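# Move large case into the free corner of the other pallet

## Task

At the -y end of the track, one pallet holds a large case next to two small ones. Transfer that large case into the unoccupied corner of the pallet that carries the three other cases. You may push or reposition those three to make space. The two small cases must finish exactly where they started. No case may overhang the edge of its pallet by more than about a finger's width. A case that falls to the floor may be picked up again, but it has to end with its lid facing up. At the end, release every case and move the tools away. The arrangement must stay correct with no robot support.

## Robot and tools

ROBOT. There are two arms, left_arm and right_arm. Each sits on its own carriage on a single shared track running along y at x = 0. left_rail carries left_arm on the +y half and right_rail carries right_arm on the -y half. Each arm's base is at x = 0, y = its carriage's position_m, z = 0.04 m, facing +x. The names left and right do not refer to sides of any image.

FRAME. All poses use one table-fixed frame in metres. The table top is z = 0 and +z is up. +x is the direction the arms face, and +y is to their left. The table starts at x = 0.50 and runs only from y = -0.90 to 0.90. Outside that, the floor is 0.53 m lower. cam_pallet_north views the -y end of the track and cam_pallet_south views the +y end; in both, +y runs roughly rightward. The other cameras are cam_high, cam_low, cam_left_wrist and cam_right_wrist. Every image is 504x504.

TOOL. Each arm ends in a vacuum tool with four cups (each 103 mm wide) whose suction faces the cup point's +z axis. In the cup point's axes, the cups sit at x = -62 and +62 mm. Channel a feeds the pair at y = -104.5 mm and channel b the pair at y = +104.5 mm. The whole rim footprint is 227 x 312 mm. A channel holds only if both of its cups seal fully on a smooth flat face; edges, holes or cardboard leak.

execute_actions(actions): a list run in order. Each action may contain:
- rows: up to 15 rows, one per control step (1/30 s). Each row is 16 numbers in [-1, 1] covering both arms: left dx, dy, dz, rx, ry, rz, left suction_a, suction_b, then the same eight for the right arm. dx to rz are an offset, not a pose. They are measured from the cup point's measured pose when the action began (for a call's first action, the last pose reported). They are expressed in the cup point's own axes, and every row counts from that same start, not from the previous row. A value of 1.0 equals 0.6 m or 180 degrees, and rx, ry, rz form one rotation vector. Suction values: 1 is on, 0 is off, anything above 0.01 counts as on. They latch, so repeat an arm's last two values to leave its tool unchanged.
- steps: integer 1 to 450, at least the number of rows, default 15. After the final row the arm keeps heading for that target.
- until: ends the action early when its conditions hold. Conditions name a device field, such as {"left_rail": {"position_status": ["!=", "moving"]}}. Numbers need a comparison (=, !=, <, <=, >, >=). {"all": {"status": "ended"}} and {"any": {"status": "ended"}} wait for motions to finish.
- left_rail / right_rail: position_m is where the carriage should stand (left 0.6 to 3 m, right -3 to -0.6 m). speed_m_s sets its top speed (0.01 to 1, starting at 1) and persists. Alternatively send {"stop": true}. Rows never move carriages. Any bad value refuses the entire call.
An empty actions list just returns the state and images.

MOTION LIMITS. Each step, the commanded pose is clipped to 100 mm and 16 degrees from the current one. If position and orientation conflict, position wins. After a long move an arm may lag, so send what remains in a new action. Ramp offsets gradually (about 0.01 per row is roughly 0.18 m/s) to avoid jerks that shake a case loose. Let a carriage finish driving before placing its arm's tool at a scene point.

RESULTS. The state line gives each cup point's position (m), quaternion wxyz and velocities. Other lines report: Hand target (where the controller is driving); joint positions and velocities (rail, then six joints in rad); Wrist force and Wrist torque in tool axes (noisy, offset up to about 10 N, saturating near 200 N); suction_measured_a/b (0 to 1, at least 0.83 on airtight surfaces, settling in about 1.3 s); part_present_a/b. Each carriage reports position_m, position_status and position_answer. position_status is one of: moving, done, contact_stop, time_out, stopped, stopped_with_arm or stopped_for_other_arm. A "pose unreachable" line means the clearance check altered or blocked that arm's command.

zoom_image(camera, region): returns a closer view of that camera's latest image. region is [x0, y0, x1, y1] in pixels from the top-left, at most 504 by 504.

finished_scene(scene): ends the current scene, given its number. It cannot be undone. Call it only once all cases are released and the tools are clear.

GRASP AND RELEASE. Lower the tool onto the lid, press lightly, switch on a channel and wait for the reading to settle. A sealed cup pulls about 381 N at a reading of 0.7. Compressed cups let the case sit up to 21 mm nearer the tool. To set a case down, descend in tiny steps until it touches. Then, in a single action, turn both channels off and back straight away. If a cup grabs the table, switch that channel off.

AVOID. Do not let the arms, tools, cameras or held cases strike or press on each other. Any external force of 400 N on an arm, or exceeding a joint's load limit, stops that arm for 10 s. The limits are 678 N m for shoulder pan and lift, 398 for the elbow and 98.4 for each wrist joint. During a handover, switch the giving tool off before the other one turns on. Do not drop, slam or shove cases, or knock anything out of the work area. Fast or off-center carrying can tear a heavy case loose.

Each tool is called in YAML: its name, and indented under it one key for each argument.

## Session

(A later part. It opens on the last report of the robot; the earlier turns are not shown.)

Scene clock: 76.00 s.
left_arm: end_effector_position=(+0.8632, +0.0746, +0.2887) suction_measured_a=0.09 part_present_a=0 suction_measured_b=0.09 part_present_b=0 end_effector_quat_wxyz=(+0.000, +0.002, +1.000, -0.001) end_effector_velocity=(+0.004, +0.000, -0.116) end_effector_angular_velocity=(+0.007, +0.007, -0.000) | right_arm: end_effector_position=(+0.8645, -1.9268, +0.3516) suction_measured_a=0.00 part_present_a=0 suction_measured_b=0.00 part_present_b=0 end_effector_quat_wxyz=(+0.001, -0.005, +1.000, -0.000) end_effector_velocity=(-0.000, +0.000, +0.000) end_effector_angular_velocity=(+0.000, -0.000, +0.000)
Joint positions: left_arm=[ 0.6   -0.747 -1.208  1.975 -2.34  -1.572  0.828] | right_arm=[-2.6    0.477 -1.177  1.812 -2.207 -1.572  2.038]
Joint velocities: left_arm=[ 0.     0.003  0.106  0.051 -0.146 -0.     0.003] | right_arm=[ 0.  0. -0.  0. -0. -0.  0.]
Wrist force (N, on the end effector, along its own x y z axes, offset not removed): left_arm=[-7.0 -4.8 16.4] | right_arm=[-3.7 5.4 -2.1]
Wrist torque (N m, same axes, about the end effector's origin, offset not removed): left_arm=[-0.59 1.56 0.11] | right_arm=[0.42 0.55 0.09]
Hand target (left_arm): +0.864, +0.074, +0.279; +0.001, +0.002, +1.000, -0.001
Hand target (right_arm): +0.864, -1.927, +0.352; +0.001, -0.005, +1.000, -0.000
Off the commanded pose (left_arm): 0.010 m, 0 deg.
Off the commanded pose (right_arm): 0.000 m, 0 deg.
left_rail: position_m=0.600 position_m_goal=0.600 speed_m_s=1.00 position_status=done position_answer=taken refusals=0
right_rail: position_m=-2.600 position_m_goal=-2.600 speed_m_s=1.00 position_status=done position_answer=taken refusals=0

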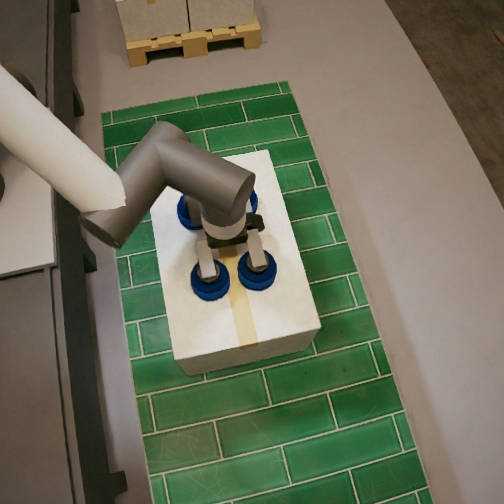

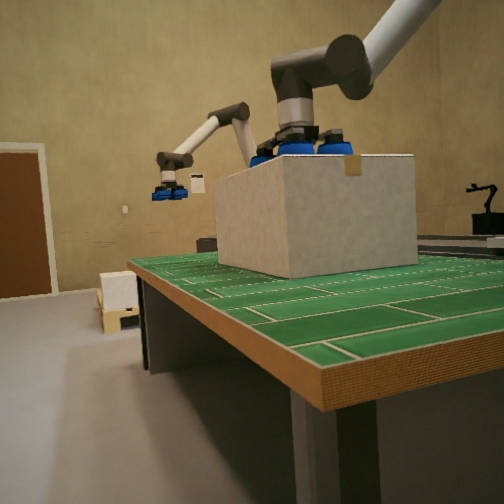

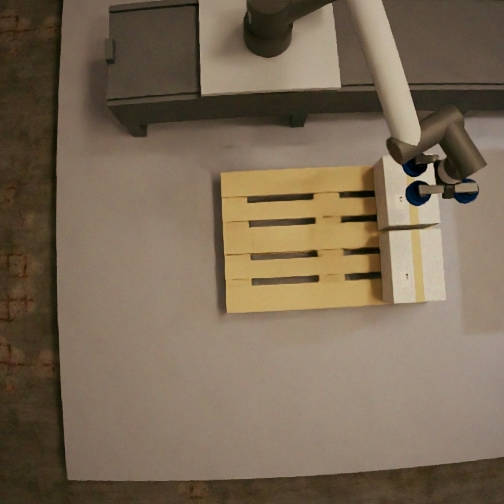

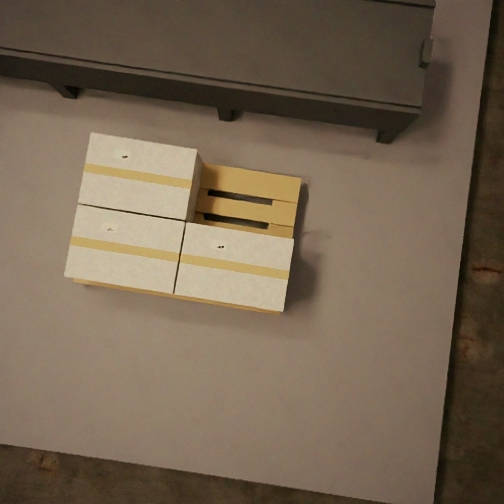

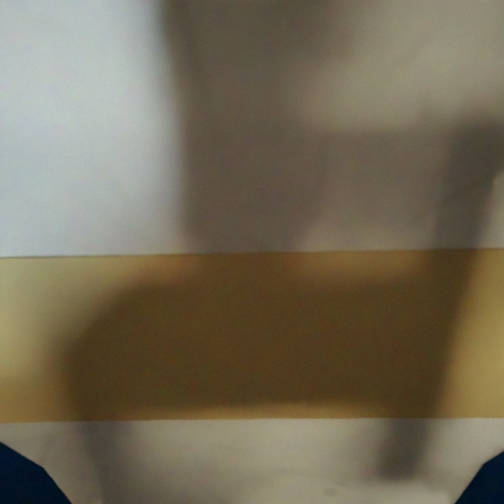

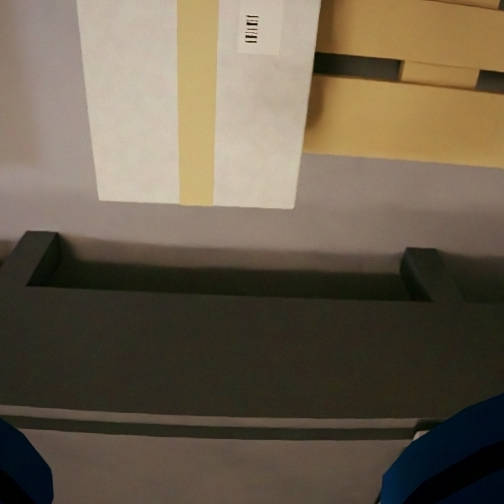

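execute_actions:
  actions: []

Scene clock: 76.23 s.
left_arm: end_effector_position=(+0.8640, +0.0743, +0.2791) suction_measured_a=0.81 part_present_a=1 suction_measured_b=0.81 part_present_b=1 end_effector_quat_wxyz=(+0.000, +0.002, +1.000, -0.001) end_effector_velocity=(-0.000, -0.008, -0.007) end_effector_angular_velocity=(-0.019, +0.004, -0.001) | right_arm: end_effector_position=(+0.8645, -1.9268, +0.3516) suction_measured_a=0.00 part_present_a=0 suction_measured_b=0.00 part_present_b=0 end_effector_quat_wxyz=(+0.001, -0.005, +1.000, -0.000) end_effector_velocity=(-0.000, +0.000, +0.000) end_effector_angular_velocity=(+0.000, -0.000, +0.000)
Joint positions: left_arm=[ 0.6   -0.746 -1.199  1.979 -2.353 -1.572  0.829] | right_arm=[-2.6    0.477 -1.177  1.812 -2.207 -1.572  2.038]
Joint velocities: left_arm=[ 0.    -0.001  0.009  0.001 -0.021 -0.016  0.   ] | right_arm=[ 0. -0. -0.  0. -0.  0. -0.]
Wrist force (N, on the end effector, along its own x y z axes, offset not removed): left_arm=[38.7 -15.4 49.1] | right_arm=[3.5 1.9 1.6]
Wrist torque (N m, same axes, about the end effector's origin, offset not removed): left_arm=[8.91 8.35 -2.87] | right_arm=[-0.17 -0.17 0.01]
Hand target (left_arm): +0.864, +0.074, +0.279; +0.001, +0.002, +1.000, -0.001
Hand target (right_arm): +0.864, -1.927, +0.352; +0.001, -0.005, +1.000, -0.000
Off the commanded pose (left_arm): 0.001 m, 0 deg.
Off the commanded pose (right_arm): 0.000 m, 0 deg.
left_rail: position_m=0.600 position_m_goal=0.600 speed_m_s=1.00 position_status=done position_answer=taken refusals=0
right_rail: position_m=-2.600 position_m_goal=-2.600 speed_m_s=1.00 position_status=done position_answer=taken refusals=0

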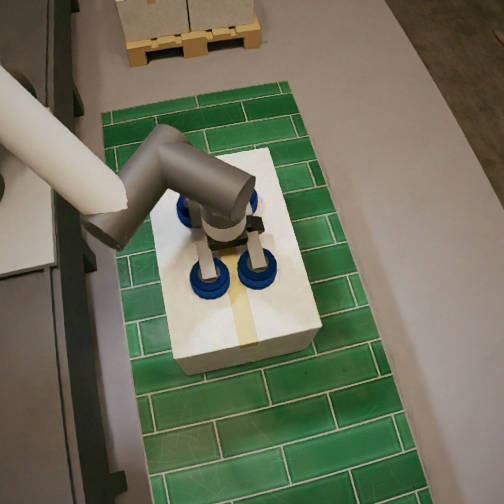

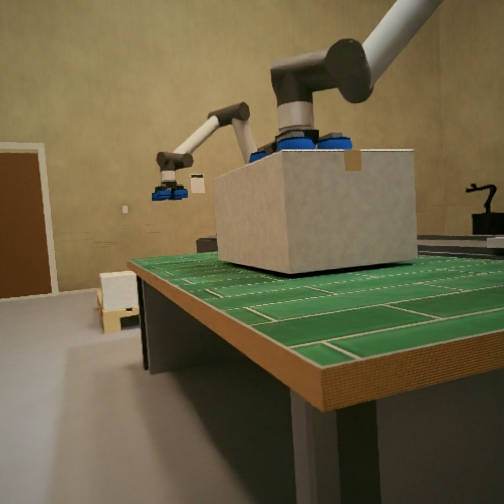

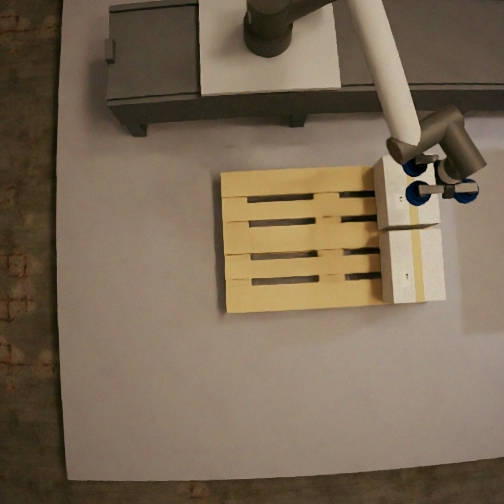

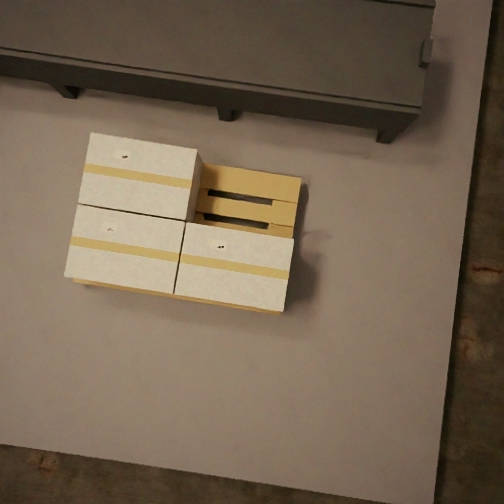

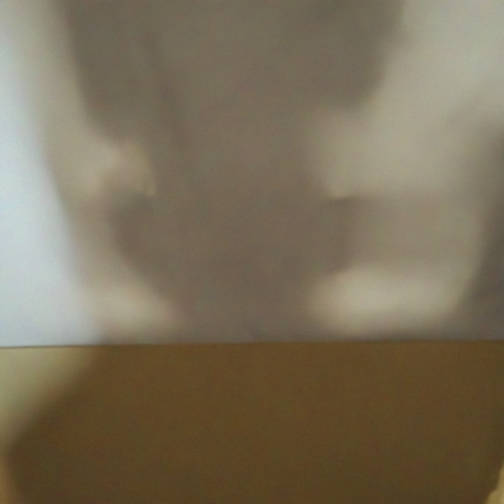

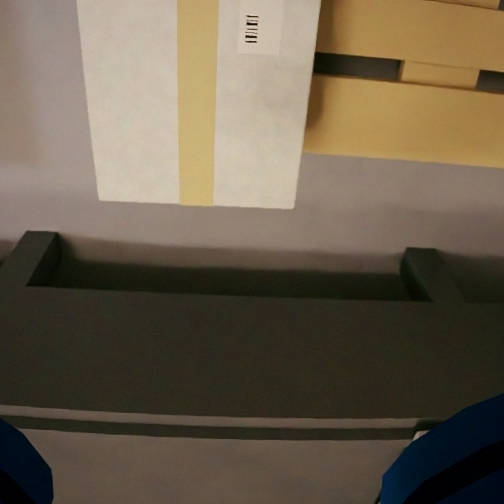

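execute_actions:
  actions:
    - {"rows": [[0.002,0.0048,-0.0023,0,0,0,1,1, 0,0,0,0,0,0,0,0],[0.0066,0.0159,-0.0089,0,0,0,1,1, 0,0,0,0,0,0,0,0],[0.0138,0.0334,-0.0192,0,0,0,1,1, 0,0,0,0,0,0,0,0],[0.023,0.0556,-0.0322,0,0,0,1,1, 0,0,0,0,0,0,0,0],[0.0336,0.081,-0.0467,0,0,0,1,1, 0,0,0,0,0,0,0,0],[0.0448,0.1081,-0.0611,0,0,0,1,1, 0,0,0,0,0,0,0,0],[0.056,0.1351,-0.0741,0,0,0,1,1, 0,0,0,0,0,0,0,0],[0.0672,0.1621,-0.0844,0,0,0,1,1, 0,0,0,0,0,0,0,0],[0.0784,0.1891,-0.091,0,0,0,1,1, 0,0,0,0,0,0,0,0],[0.0896,0.2161,-0.0933,0,0,0,1,1, 0,0,0,0,0,0,0,0],[0.1008,0.2431,-0.0933,0,0,0,1,1, 0,0,0,0,0,0,0,0],[0.1113,0.2685,-0.0933,0,0,0,1,1, 0,0,0,0,0,0,0,0],[0.1205,0.2908,-0.0933,0,0,0,1,1, 0,0,0,0,0,0,0,0],[0.1277,0.3083,-0.0933,0,0,0,1,1, 0,0,0,0,0,0,0,0],[0.1317,0.3178,-0.0933,0,0,0,1,1, 0,0,0,0,0,0,0,0]], "steps": 15}
    - {"left_rail": {"position_m": 3.0}, "steps": 1}

Scene clock: 77.93 s.
left_arm: end_effector_position=(+0.8029, +0.2239, +0.3275) suction_measured_a=0.96 part_present_a=1 suction_measured_b=0.96 part_present_b=1 end_effector_quat_wxyz=(+0.000, +0.002, +1.000, -0.001) end_effector_velocity=(-0.161, +0.378, +0.034) end_effector_angular_velocity=(+0.008, +0.005, +0.005) | right_arm: end_effector_position=(+0.8645, -1.9268, +0.3516) suction_measured_a=0.00 part_present_a=0 suction_measured_b=0.00 part_present_b=0 end_effector_quat_wxyz=(+0.001, -0.005, +1.000, -0.000) end_effector_velocity=(+0.000, -0.000, +0.000) end_effector_angular_velocity=(+0.000, -0.000, +0.000)
Joint positions: left_arm=[ 0.6   -0.666 -1.363  2.127 -2.336 -1.572  0.908] | right_arm=[-2.6    0.477 -1.177  1.812 -2.207 -1.572  2.038]
Joint velocities: left_arm=[ 0.     0.228 -0.341  0.389 -0.04   0.002  0.223] | right_arm=[ 0.  0. -0. -0.  0. -0. -0.]
Wrist force (N, on the end effector, along its own x y z axes, offset not removed): left_arm=[4.8 24.3 32.3] | right_arm=[3.2 -1.4 0.8]
Wrist torque (N m, same axes, about the end effector's origin, offset not removed): left_arm=[4.14 2.53 -0.04] | right_arm=[-0.95 -0.49 0.19]
Hand target (left_arm): +0.786, +0.265, +0.332; +0.000, +0.002, +1.000, -0.001
Hand target (right_arm): +0.864, -1.927, +0.352; +0.001, -0.005, +1.000, -0.000
Off the commanded pose (left_arm): 0.046 m, 0 deg.
Off the commanded pose (right_arm): 0.000 m, 0 deg.
left_rail: position_m=0.600 position_m_goal=3.000 speed_m_s=1.00 position_status=moving position_answer=taken refusals=0
right_rail: position_m=-2.600 position_m_goal=-2.600 speed_m_s=1.00 position_status=done position_answer=taken refusals=0

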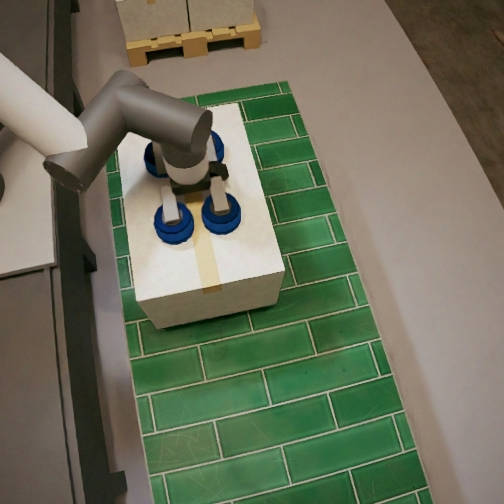

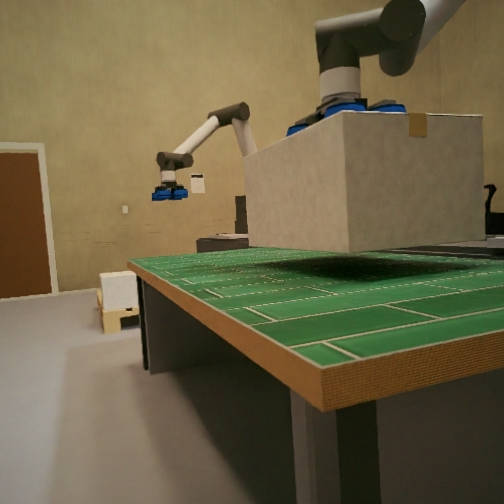

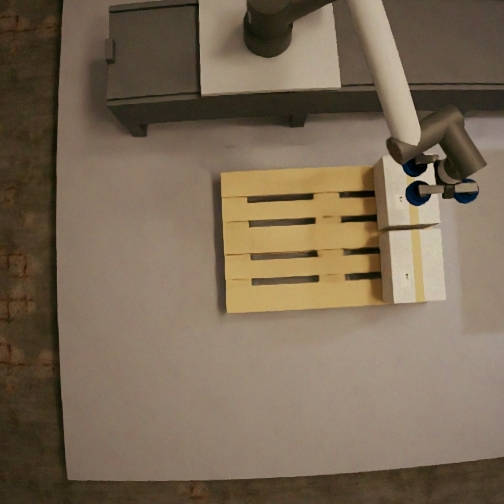

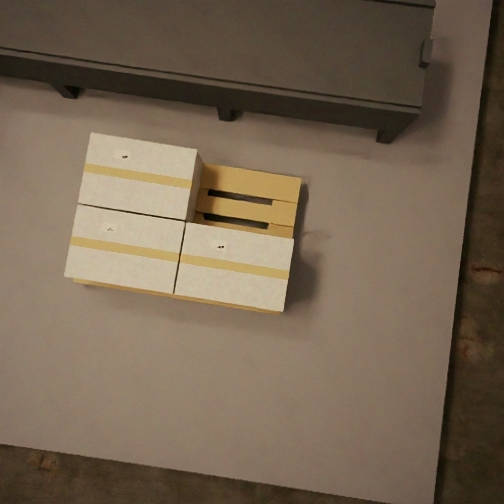

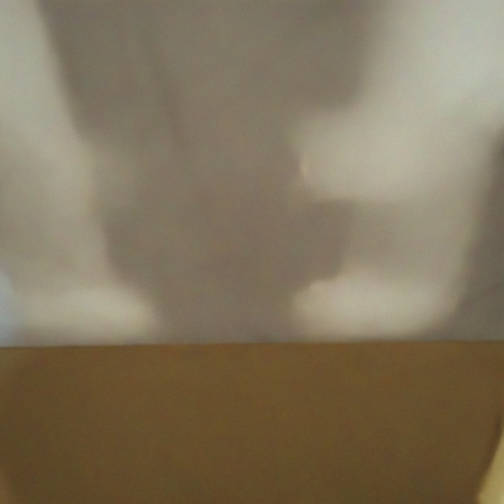

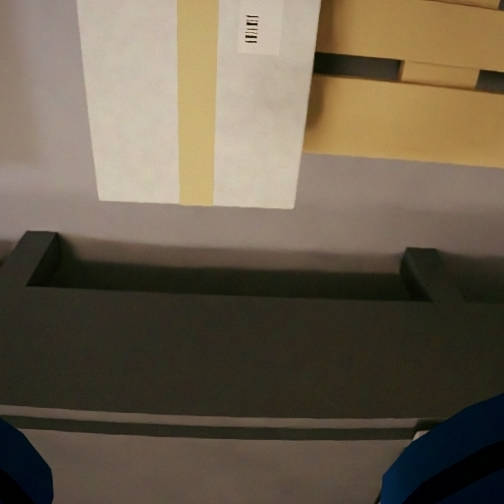

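execute_actions:
  actions: []

Scene clock: 79.43 s.
left_arm: end_effector_position=(+0.7862, +1.5009, +0.3321) suction_measured_a=0.96 part_present_a=1 suction_measured_b=0.96 part_present_b=1 end_effector_quat_wxyz=(+0.000, +0.002, +1.000, -0.001) end_effector_velocity=(+0.000, +1.000, +0.000) end_effector_angular_velocity=(-0.000, -0.000, -0.000) | right_arm: end_effector_position=(+0.8645, -1.9268, +0.3516) suction_measured_a=0.00 part_present_a=0 suction_measured_b=0.00 part_present_b=0 end_effector_quat_wxyz=(+0.001, -0.005, +1.000, -0.000) end_effector_velocity=(-0.000, -0.000, +0.000) end_effector_angular_velocity=(+0.000, -0.000, +0.000)
Joint positions: left_arm=[ 1.838 -0.642 -1.399  2.166 -2.339 -1.572  0.932] | right_arm=[-2.6    0.477 -1.177  1.812 -2.207 -1.572  2.038]
Joint velocities: left_arm=[ 1.  0.  0. -0.  0. -0.  0.] | right_arm=[ 0. -0. -0. -0.  0. -0. -0.]
Wrist force (N, on the end effector, along its own x y z axes, offset not removed): left_arm=[-5.7 -2.0 38.2] | right_arm=[-1.0 5.5 -5.0]
Wrist torque (N m, same axes, about the end effector's origin, offset not removed): left_arm=[6.10 1.67 0.12] | right_arm=[0.24 0.24 -0.12]
Hand target (left_arm): +0.786, +1.562, +0.332; +0.000, +0.002, +1.000, -0.001
Hand target (right_arm): +0.864, -1.927, +0.352; +0.001, -0.005, +1.000, -0.000
Off the commanded pose (left_arm): 0.004 m, 0 deg.
Off the commanded pose (right_arm): 0.000 m, 0 deg.
left_rail: position_m=1.838 position_m_goal=3.000 speed_m_s=1.00 position_status=moving position_answer=taken refusals=0
right_rail: position_m=-2.600 position_m_goal=-2.600 speed_m_s=1.00 position_status=done position_answer=taken refusals=0

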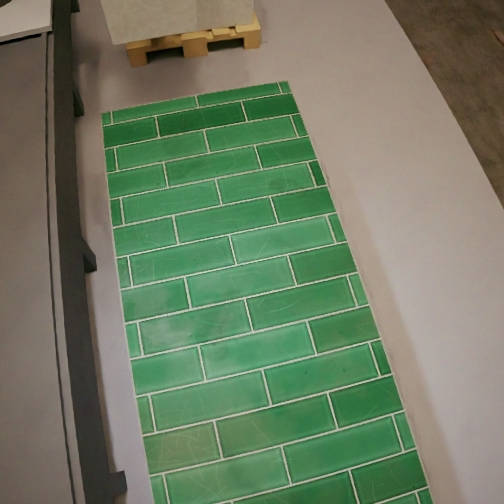

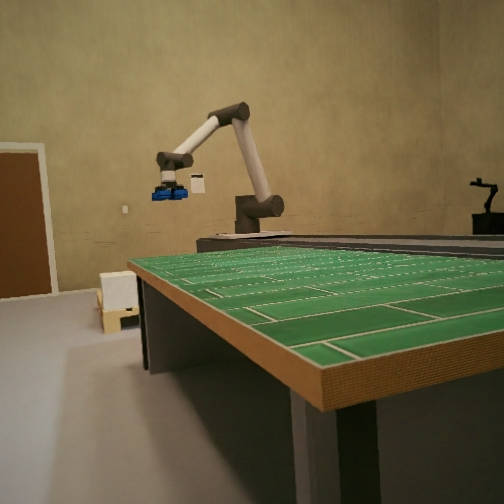

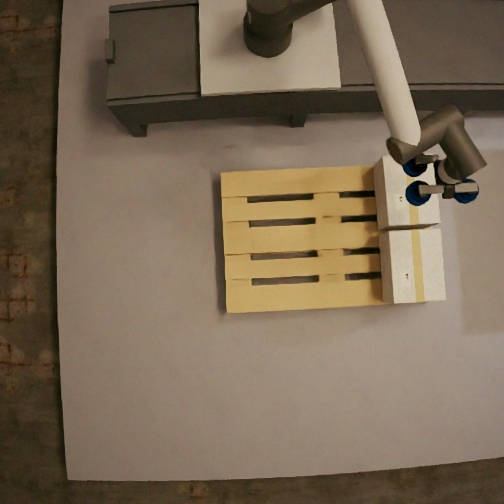

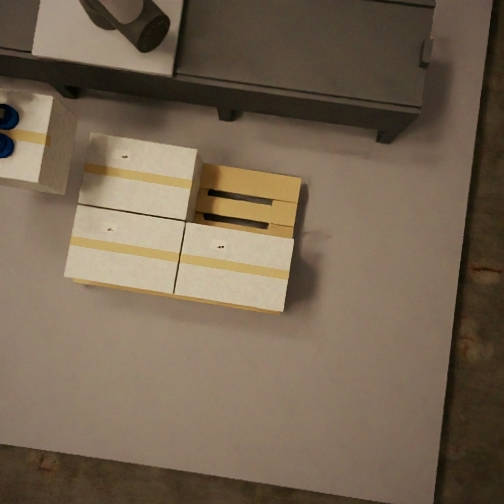

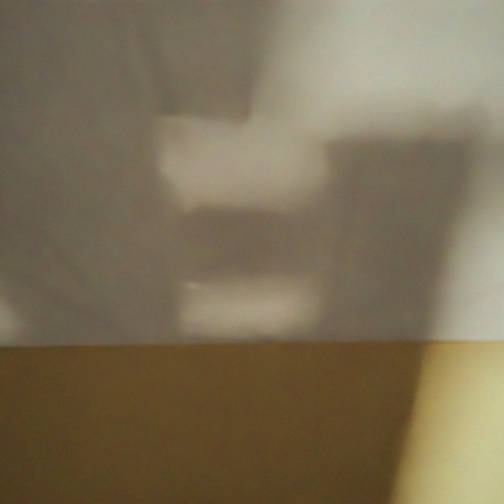

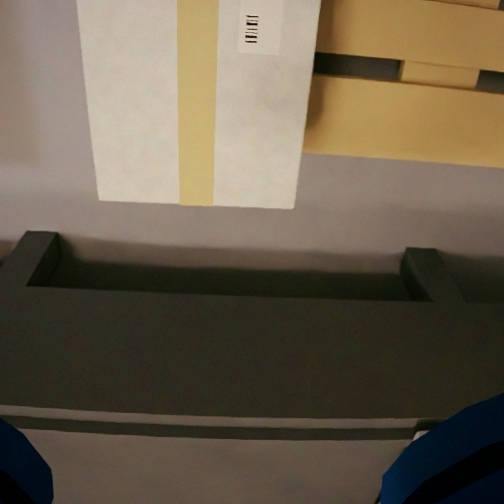

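execute_actions:
  actions: []

Scene clock: 80.53 s.
left_arm: end_effector_position=(+0.7861, +2.5656, +0.3320) suction_measured_a=0.96 part_present_a=1 suction_measured_b=0.96 part_present_b=1 end_effector_quat_wxyz=(+0.000, +0.002, +1.000, -0.001) end_effector_velocity=(+0.000, +0.627, -0.000) end_effector_angular_velocity=(+0.000, +0.000, -0.000) | right_arm: end_effector_position=(+0.8645, -1.9268, +0.3516) suction_measured_a=0.00 part_present_a=0 suction_measured_b=0.00 part_present_b=0 end_effector_quat_wxyz=(+0.001, -0.005, +1.000, -0.000) end_effector_velocity=(+0.000, +0.000, -0.000) end_effector_angular_velocity=(-0.000, +0.000, +0.000)
Joint positions: left_arm=[ 2.903 -0.642 -1.399  2.166 -2.339 -1.572  0.932] | right_arm=[-2.6    0.477 -1.177  1.812 -2.207 -1.572  2.038]
Joint velocities: left_arm=[ 0.627  0.     0.    -0.     0.     0.     0.   ] | right_arm=[ 0. -0.  0. -0.  0.  0. -0.]
Wrist force (N, on the end effector, along its own x y z axes, offset not removed): left_arm=[-2.6 33.5 38.5] | right_arm=[6.0 1.7 1.1]
Wrist torque (N m, same axes, about the end effector's origin, offset not removed): left_arm=[2.77 2.28 -0.03] | right_arm=[-0.12 -0.64 -0.05]
Hand target (left_arm): +0.786, +2.600, +0.332; +0.000, +0.002, +1.000, -0.001
Hand target (right_arm): +0.864, -1.927, +0.352; +0.001, -0.005, +1.000, -0.000
Off the commanded pose (left_arm): 0.004 m, 0 deg.
Off the commanded pose (right_arm): 0.000 m, 0 deg.
left_rail: position_m=2.903 position_m_goal=3.000 speed_m_s=1.00 position_status=moving position_answer=taken refusals=0
right_rail: position_m=-2.600 position_m_goal=-2.600 speed_m_s=1.00 position_status=done position_answer=taken refusals=0

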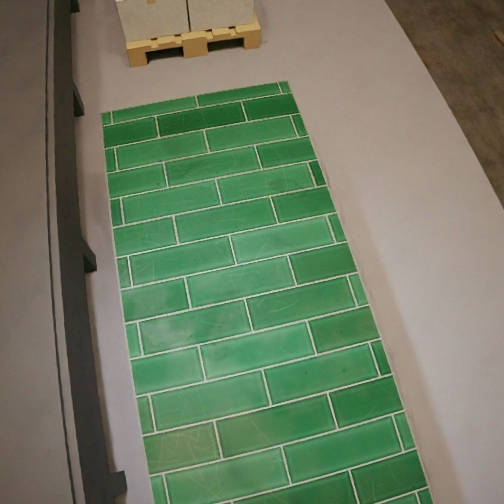

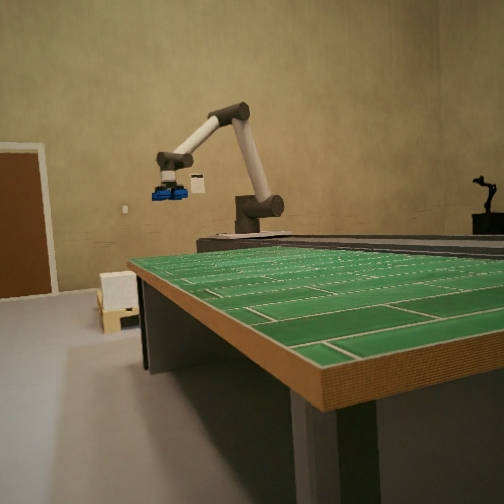

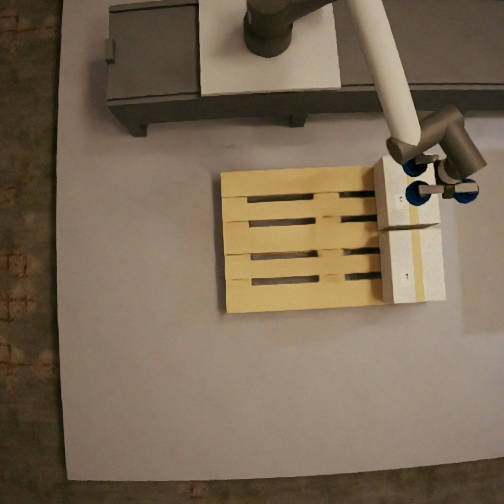

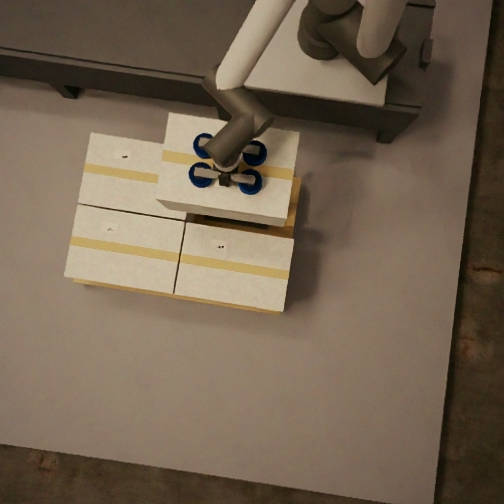

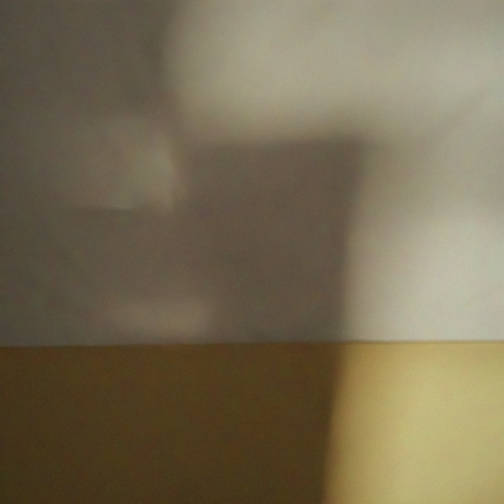

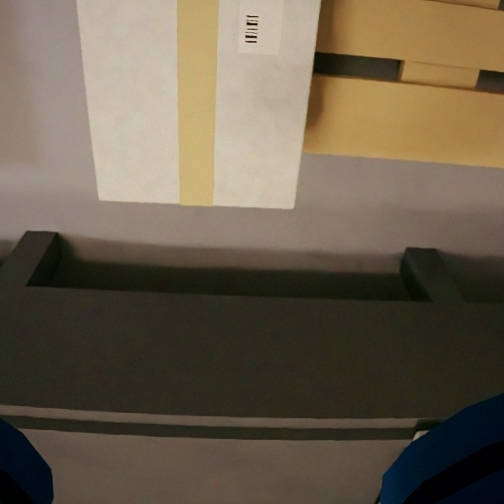

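zoom_image:
  camera: "cam_pallet_south"
  region: [150, 90, 350, 290]

execute_actions:
  actions: []

Region (150, 90, 350, 290) of cam_pallet_south's 504x504 image, scaled by 2.520, with more detail than that image has.

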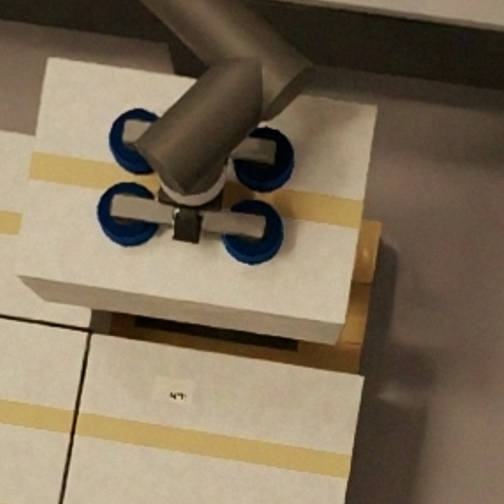

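Scene clock: 80.73 s.
left_arm: end_effector_position=(+0.7861, +2.6501, +0.3320) suction_measured_a=0.96 part_present_a=1 suction_measured_b=0.96 part_present_b=1 end_effector_quat_wxyz=(+0.000, +0.002, +1.000, -0.001) end_effector_velocity=(-0.000, +0.227, +0.000) end_effector_angular_velocity=(-0.000, +0.000, -0.000) | right_arm: end_effector_position=(+0.8645, -1.9268, +0.3516) suction_measured_a=0.00 part_present_a=0 suction_measured_b=0.00 part_present_b=0 end_effector_quat_wxyz=(+0.001, -0.005, +1.000, -0.000) end_effector_velocity=(-0.000, -0.000, +0.000) end_effector_angular_velocity=(+0.000, -0.000, +0.000)
Joint positions: left_arm=[ 2.988 -0.642 -1.399  2.166 -2.339 -1.572  0.932] | right_arm=[-2.6    0.477 -1.177  1.812 -2.207 -1.572  2.038]
Joint velocities: left_arm=[ 0.227  0.     0.    -0.     0.    -0.    -0.   ] | right_arm=[ 0. -0. -0.  0. -0.  0. -0.]
Wrist force (N, on the end effector, along its own x y z axes, offset not removed): left_arm=[-9.9 36.9 39.4] | right_arm=[-3.0 0.9 0.1]
Wrist torque (N m, same axes, about the end effector's origin, offset not removed): left_arm=[3.29 2.27 0.17] | right_arm=[-0.22 0.40 0.13]
Hand target (left_arm): +0.786, +2.660, +0.332; +0.000, +0.002, +1.000, -0.001
Hand target (right_arm): +0.864, -1.927, +0.352; +0.001, -0.005, +1.000, -0.000
Off the commanded pose (left_arm): 0.004 m, 0 deg.
Off the commanded pose (right_arm): 0.000 m, 0 deg.
left_rail: position_m=2.988 position_m_goal=3.000 speed_m_s=1.00 position_status=moving position_answer=taken refusals=0
right_rail: position_m=-2.600 position_m_goal=-2.600 speed_m_s=1.00 position_status=done position_answer=taken refusals=0

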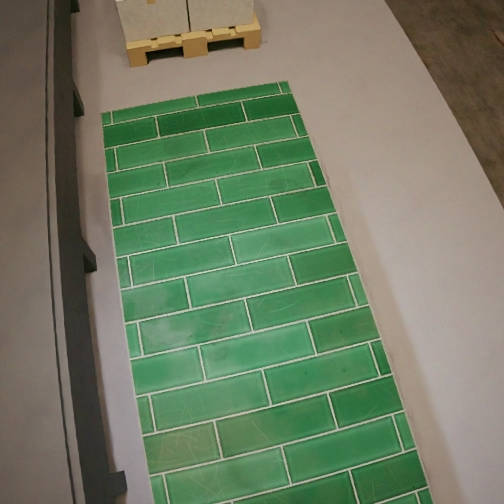

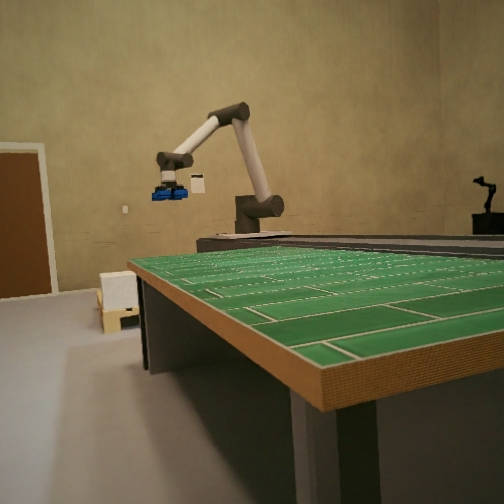

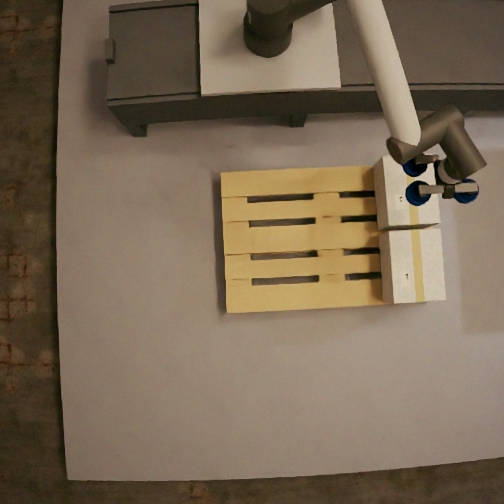

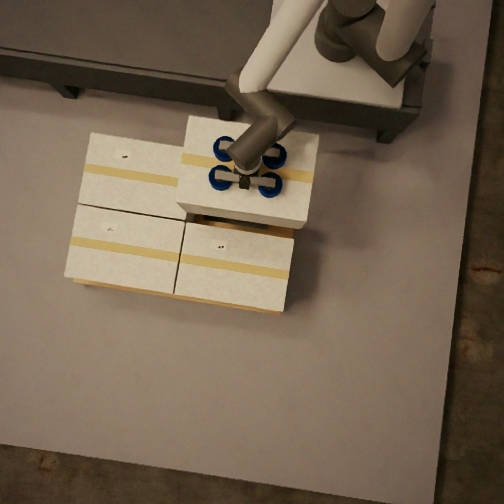

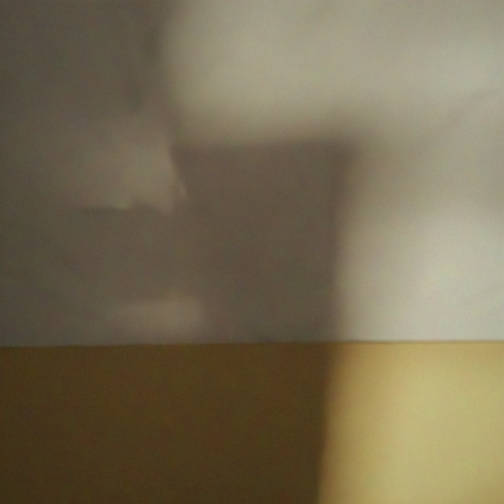

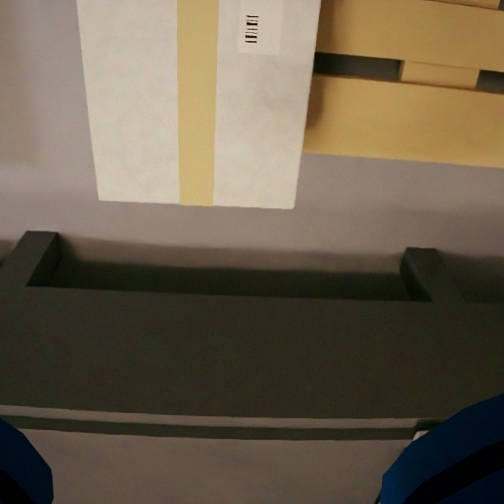

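execute_actions:
  actions: []

Scene clock: 81.57 s.
left_arm: end_effector_position=(+0.7861, +2.6623, +0.3321) suction_measured_a=0.96 part_present_a=1 suction_measured_b=0.96 part_present_b=1 end_effector_quat_wxyz=(+0.000, +0.002, +1.000, -0.001) end_effector_velocity=(-0.000, +0.000, -0.000) end_effector_angular_velocity=(+0.000, +0.000, -0.000) | right_arm: end_effector_position=(+0.8645, -1.9268, +0.3516) suction_measured_a=0.00 part_present_a=0 suction_measured_b=0.00 part_present_b=0 end_effector_quat_wxyz=(+0.001, -0.005, +1.000, -0.000) end_effector_velocity=(-0.000, +0.000, +0.000) end_effector_angular_velocity=(+0.000, -0.000, +0.000)
Joint positions: left_arm=[ 3.    -0.642 -1.399  2.166 -2.339 -1.572  0.932] | right_arm=[-2.6    0.477 -1.177  1.812 -2.207 -1.572  2.038]
Joint velocities: left_arm=[ 0. -0.  0.  0.  0.  0.  0.] | right_arm=[ 0.  0. -0.  0. -0.  0. -0.]
Wrist force (N, on the end effector, along its own x y z axes, offset not removed): left_arm=[-4.9 -2.9 37.5] | right_arm=[-1.1 0.6 -6.8]
Wrist torque (N m, same axes, about the end effector's origin, offset not removed): left_arm=[5.87 1.48 0.05] | right_arm=[-0.64 0.23 -0.22]
Hand target (left_arm): +0.786, +2.662, +0.332; +0.000, +0.002, +1.000, -0.001
Hand target (right_arm): +0.864, -1.927, +0.352; +0.001, -0.005, +1.000, -0.000
Off the commanded pose (left_arm): 0.004 m, 0 deg.
Off the commanded pose (right_arm): 0.000 m, 0 deg.
left_rail: position_m=3.000 position_m_goal=3.000 speed_m_s=1.00 position_status=done position_answer=taken refusals=0
right_rail: position_m=-2.600 position_m_goal=-2.600 speed_m_s=1.00 position_status=done position_answer=taken refusals=0

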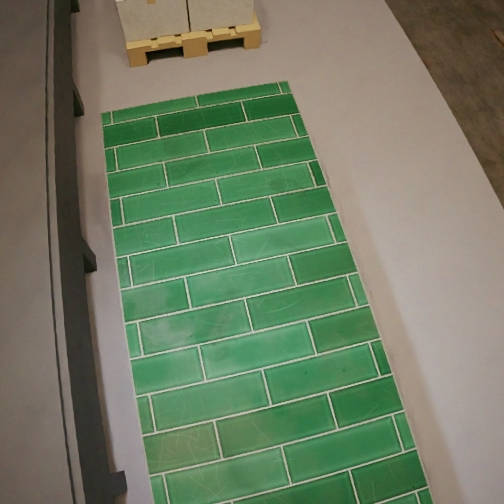

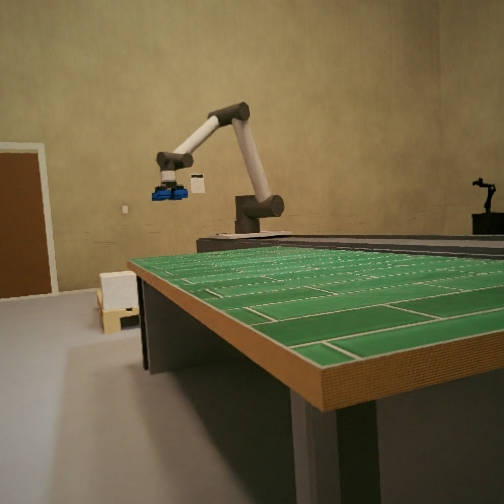

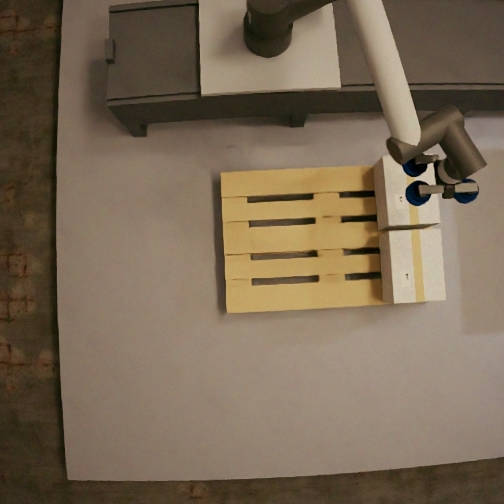

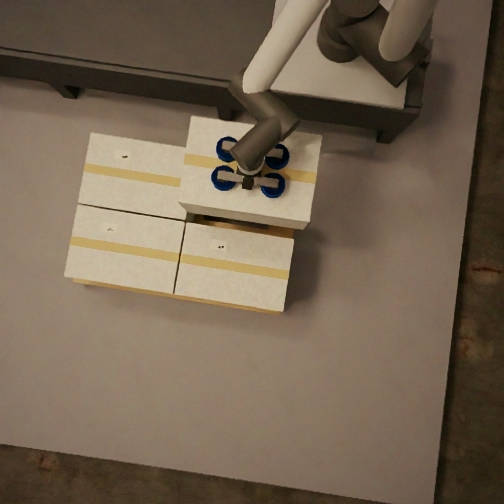

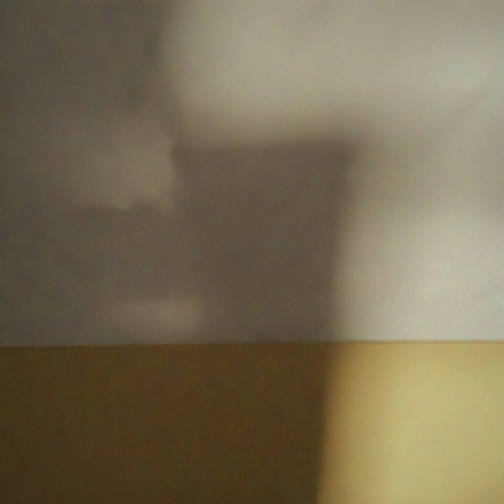

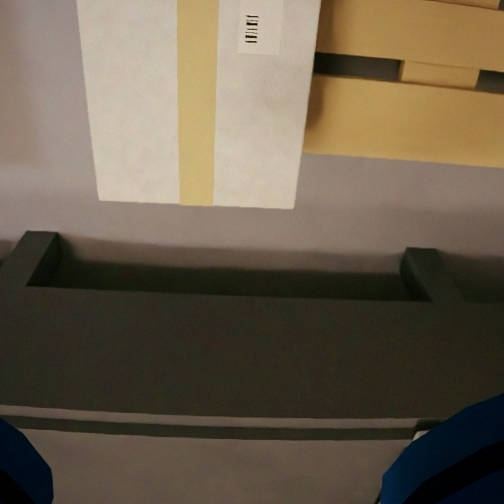

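execute_actions:
  actions:
    - {"rows": [[0,0,0.004,0,0,0,1,1, 0,0,0,0,0,0,0,0],[0,0,0.0159,0,0,0,1,1, 0,0,0,0,0,0,0,0],[0,0,0.0347,0,0,0,1,1, 0,0,0,0,0,0,0,0],[0,0,0.0592,0,0,0,1,1, 0,0,0,0,0,0,0,0],[0,0,0.0877,0,0,0,1,1, 0,0,0,0,0,0,0,0],[0,0,0.1184,0,0,0,1,1, 0,0,0,0,0,0,0,0],[0,0,0.149,0,0,0,1,1, 0,0,0,0,0,0,0,0],[0,0,0.1775,0,0,0,1,1, 0,0,0,0,0,0,0,0],[0,0,0.202,0,0,0,1,1, 0,0,0,0,0,0,0,0],[0,0,0.2208,0,0,0,1,1, 0,0,0,0,0,0,0,0],[0,0,0.2327,0,0,0,1,1, 0,0,0,0,0,0,0,0],[0,0,0.2367,0,0,0,1,1, 0,0,0,0,0,0,0,0]], "steps": 13}

Scene clock: 82.33 s.
left_arm: end_effector_position=(+0.7812, +2.6654, +0.2236) suction_measured_a=0.96 part_present_a=1 suction_measured_b=0.96 part_present_b=1 end_effector_quat_wxyz=(-0.003, +0.002, +1.000, +0.001) end_effector_velocity=(+0.006, -0.005, -0.321) end_effector_angular_velocity=(-0.006, -0.008, +0.000) | right_arm: end_effector_position=(+0.8645, -1.9268, +0.3516) suction_measured_a=0.00 part_present_a=0 suction_measured_b=0.00 part_present_b=0 end_effector_quat_wxyz=(+0.001, -0.005, +1.000, -0.000) end_effector_velocity=(-0.000, -0.000, +0.000) end_effector_angular_velocity=(+0.000, -0.000, -0.000)
Joint positions: left_arm=[ 3.    -0.643 -1.287  2.232 -2.51  -1.572  0.931] | right_arm=[-2.6    0.477 -1.177  1.812 -2.207 -1.572  2.038]
Joint velocities: left_arm=[ 0.    -0.     0.389  0.147 -0.547  0.    -0.001] | right_arm=[ 0. -0. -0.  0. -0. -0.  0.]
Wrist force (N, on the end effector, along its own x y z axes, offset not removed): left_arm=[3.8 5.6 73.6] | right_arm=[-3.9 12.0 2.1]
Wrist torque (N m, same axes, about the end effector's origin, offset not removed): left_arm=[6.87 2.55 -0.29] | right_arm=[1.02 0.76 0.16]
Hand target (left_arm): +0.784, +2.664, +0.192; -0.001, +0.002, +1.000, -0.000
Hand target (right_arm): +0.864, -1.927, +0.352; +0.001, -0.005, +1.000, -0.000
Off the commanded pose (left_arm): 0.034 m, 0 deg.
Off the commanded pose (right_arm): 0.000 m, 0 deg.
left_rail: position_m=3.000 position_m_goal=3.000 speed_m_s=1.00 position_status=done position_answer=taken refusals=0
right_rail: position_m=-2.600 position_m_goal=-2.600 speed_m_s=1.00 position_status=done position_answer=taken refusals=0

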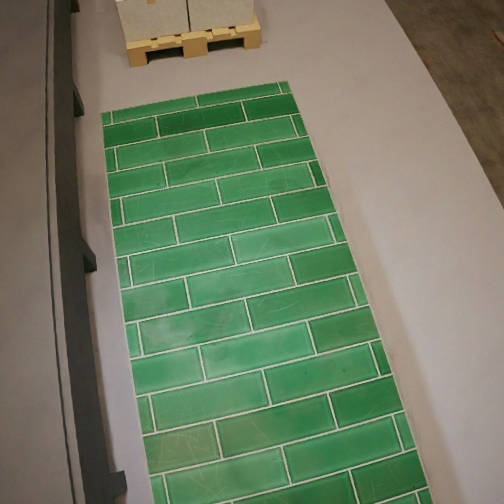

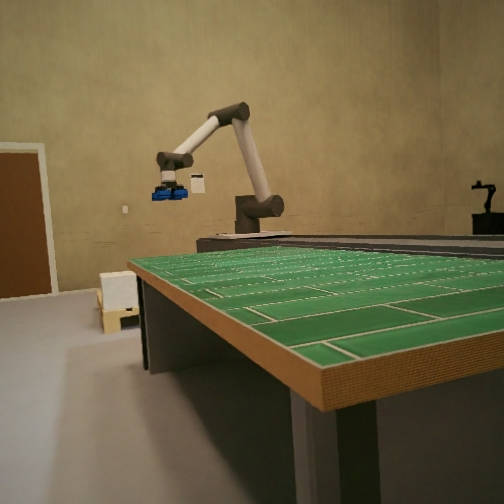

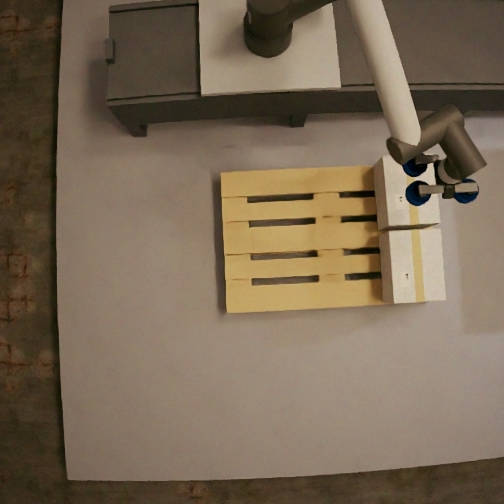

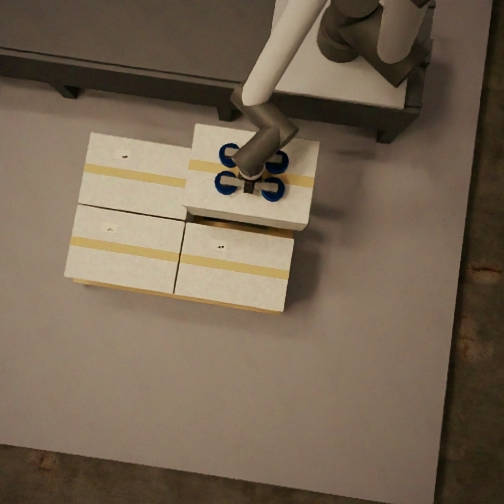

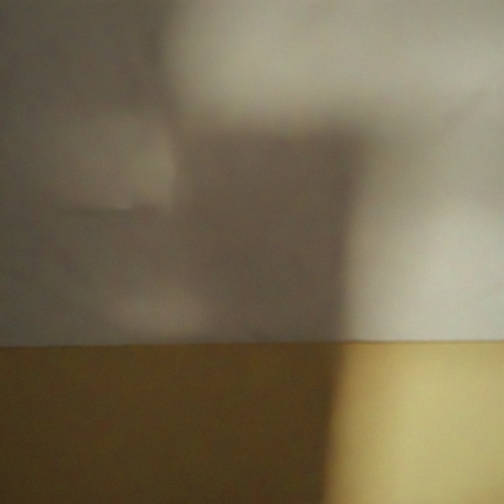

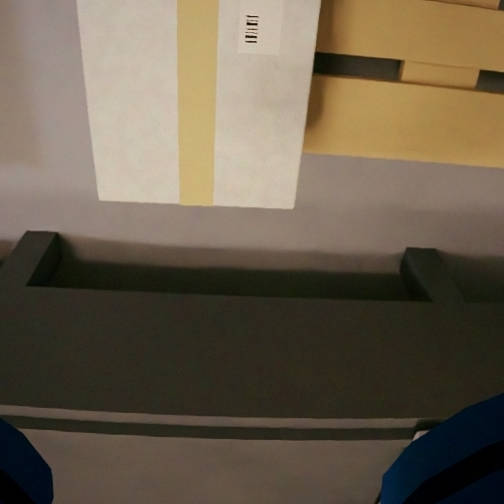

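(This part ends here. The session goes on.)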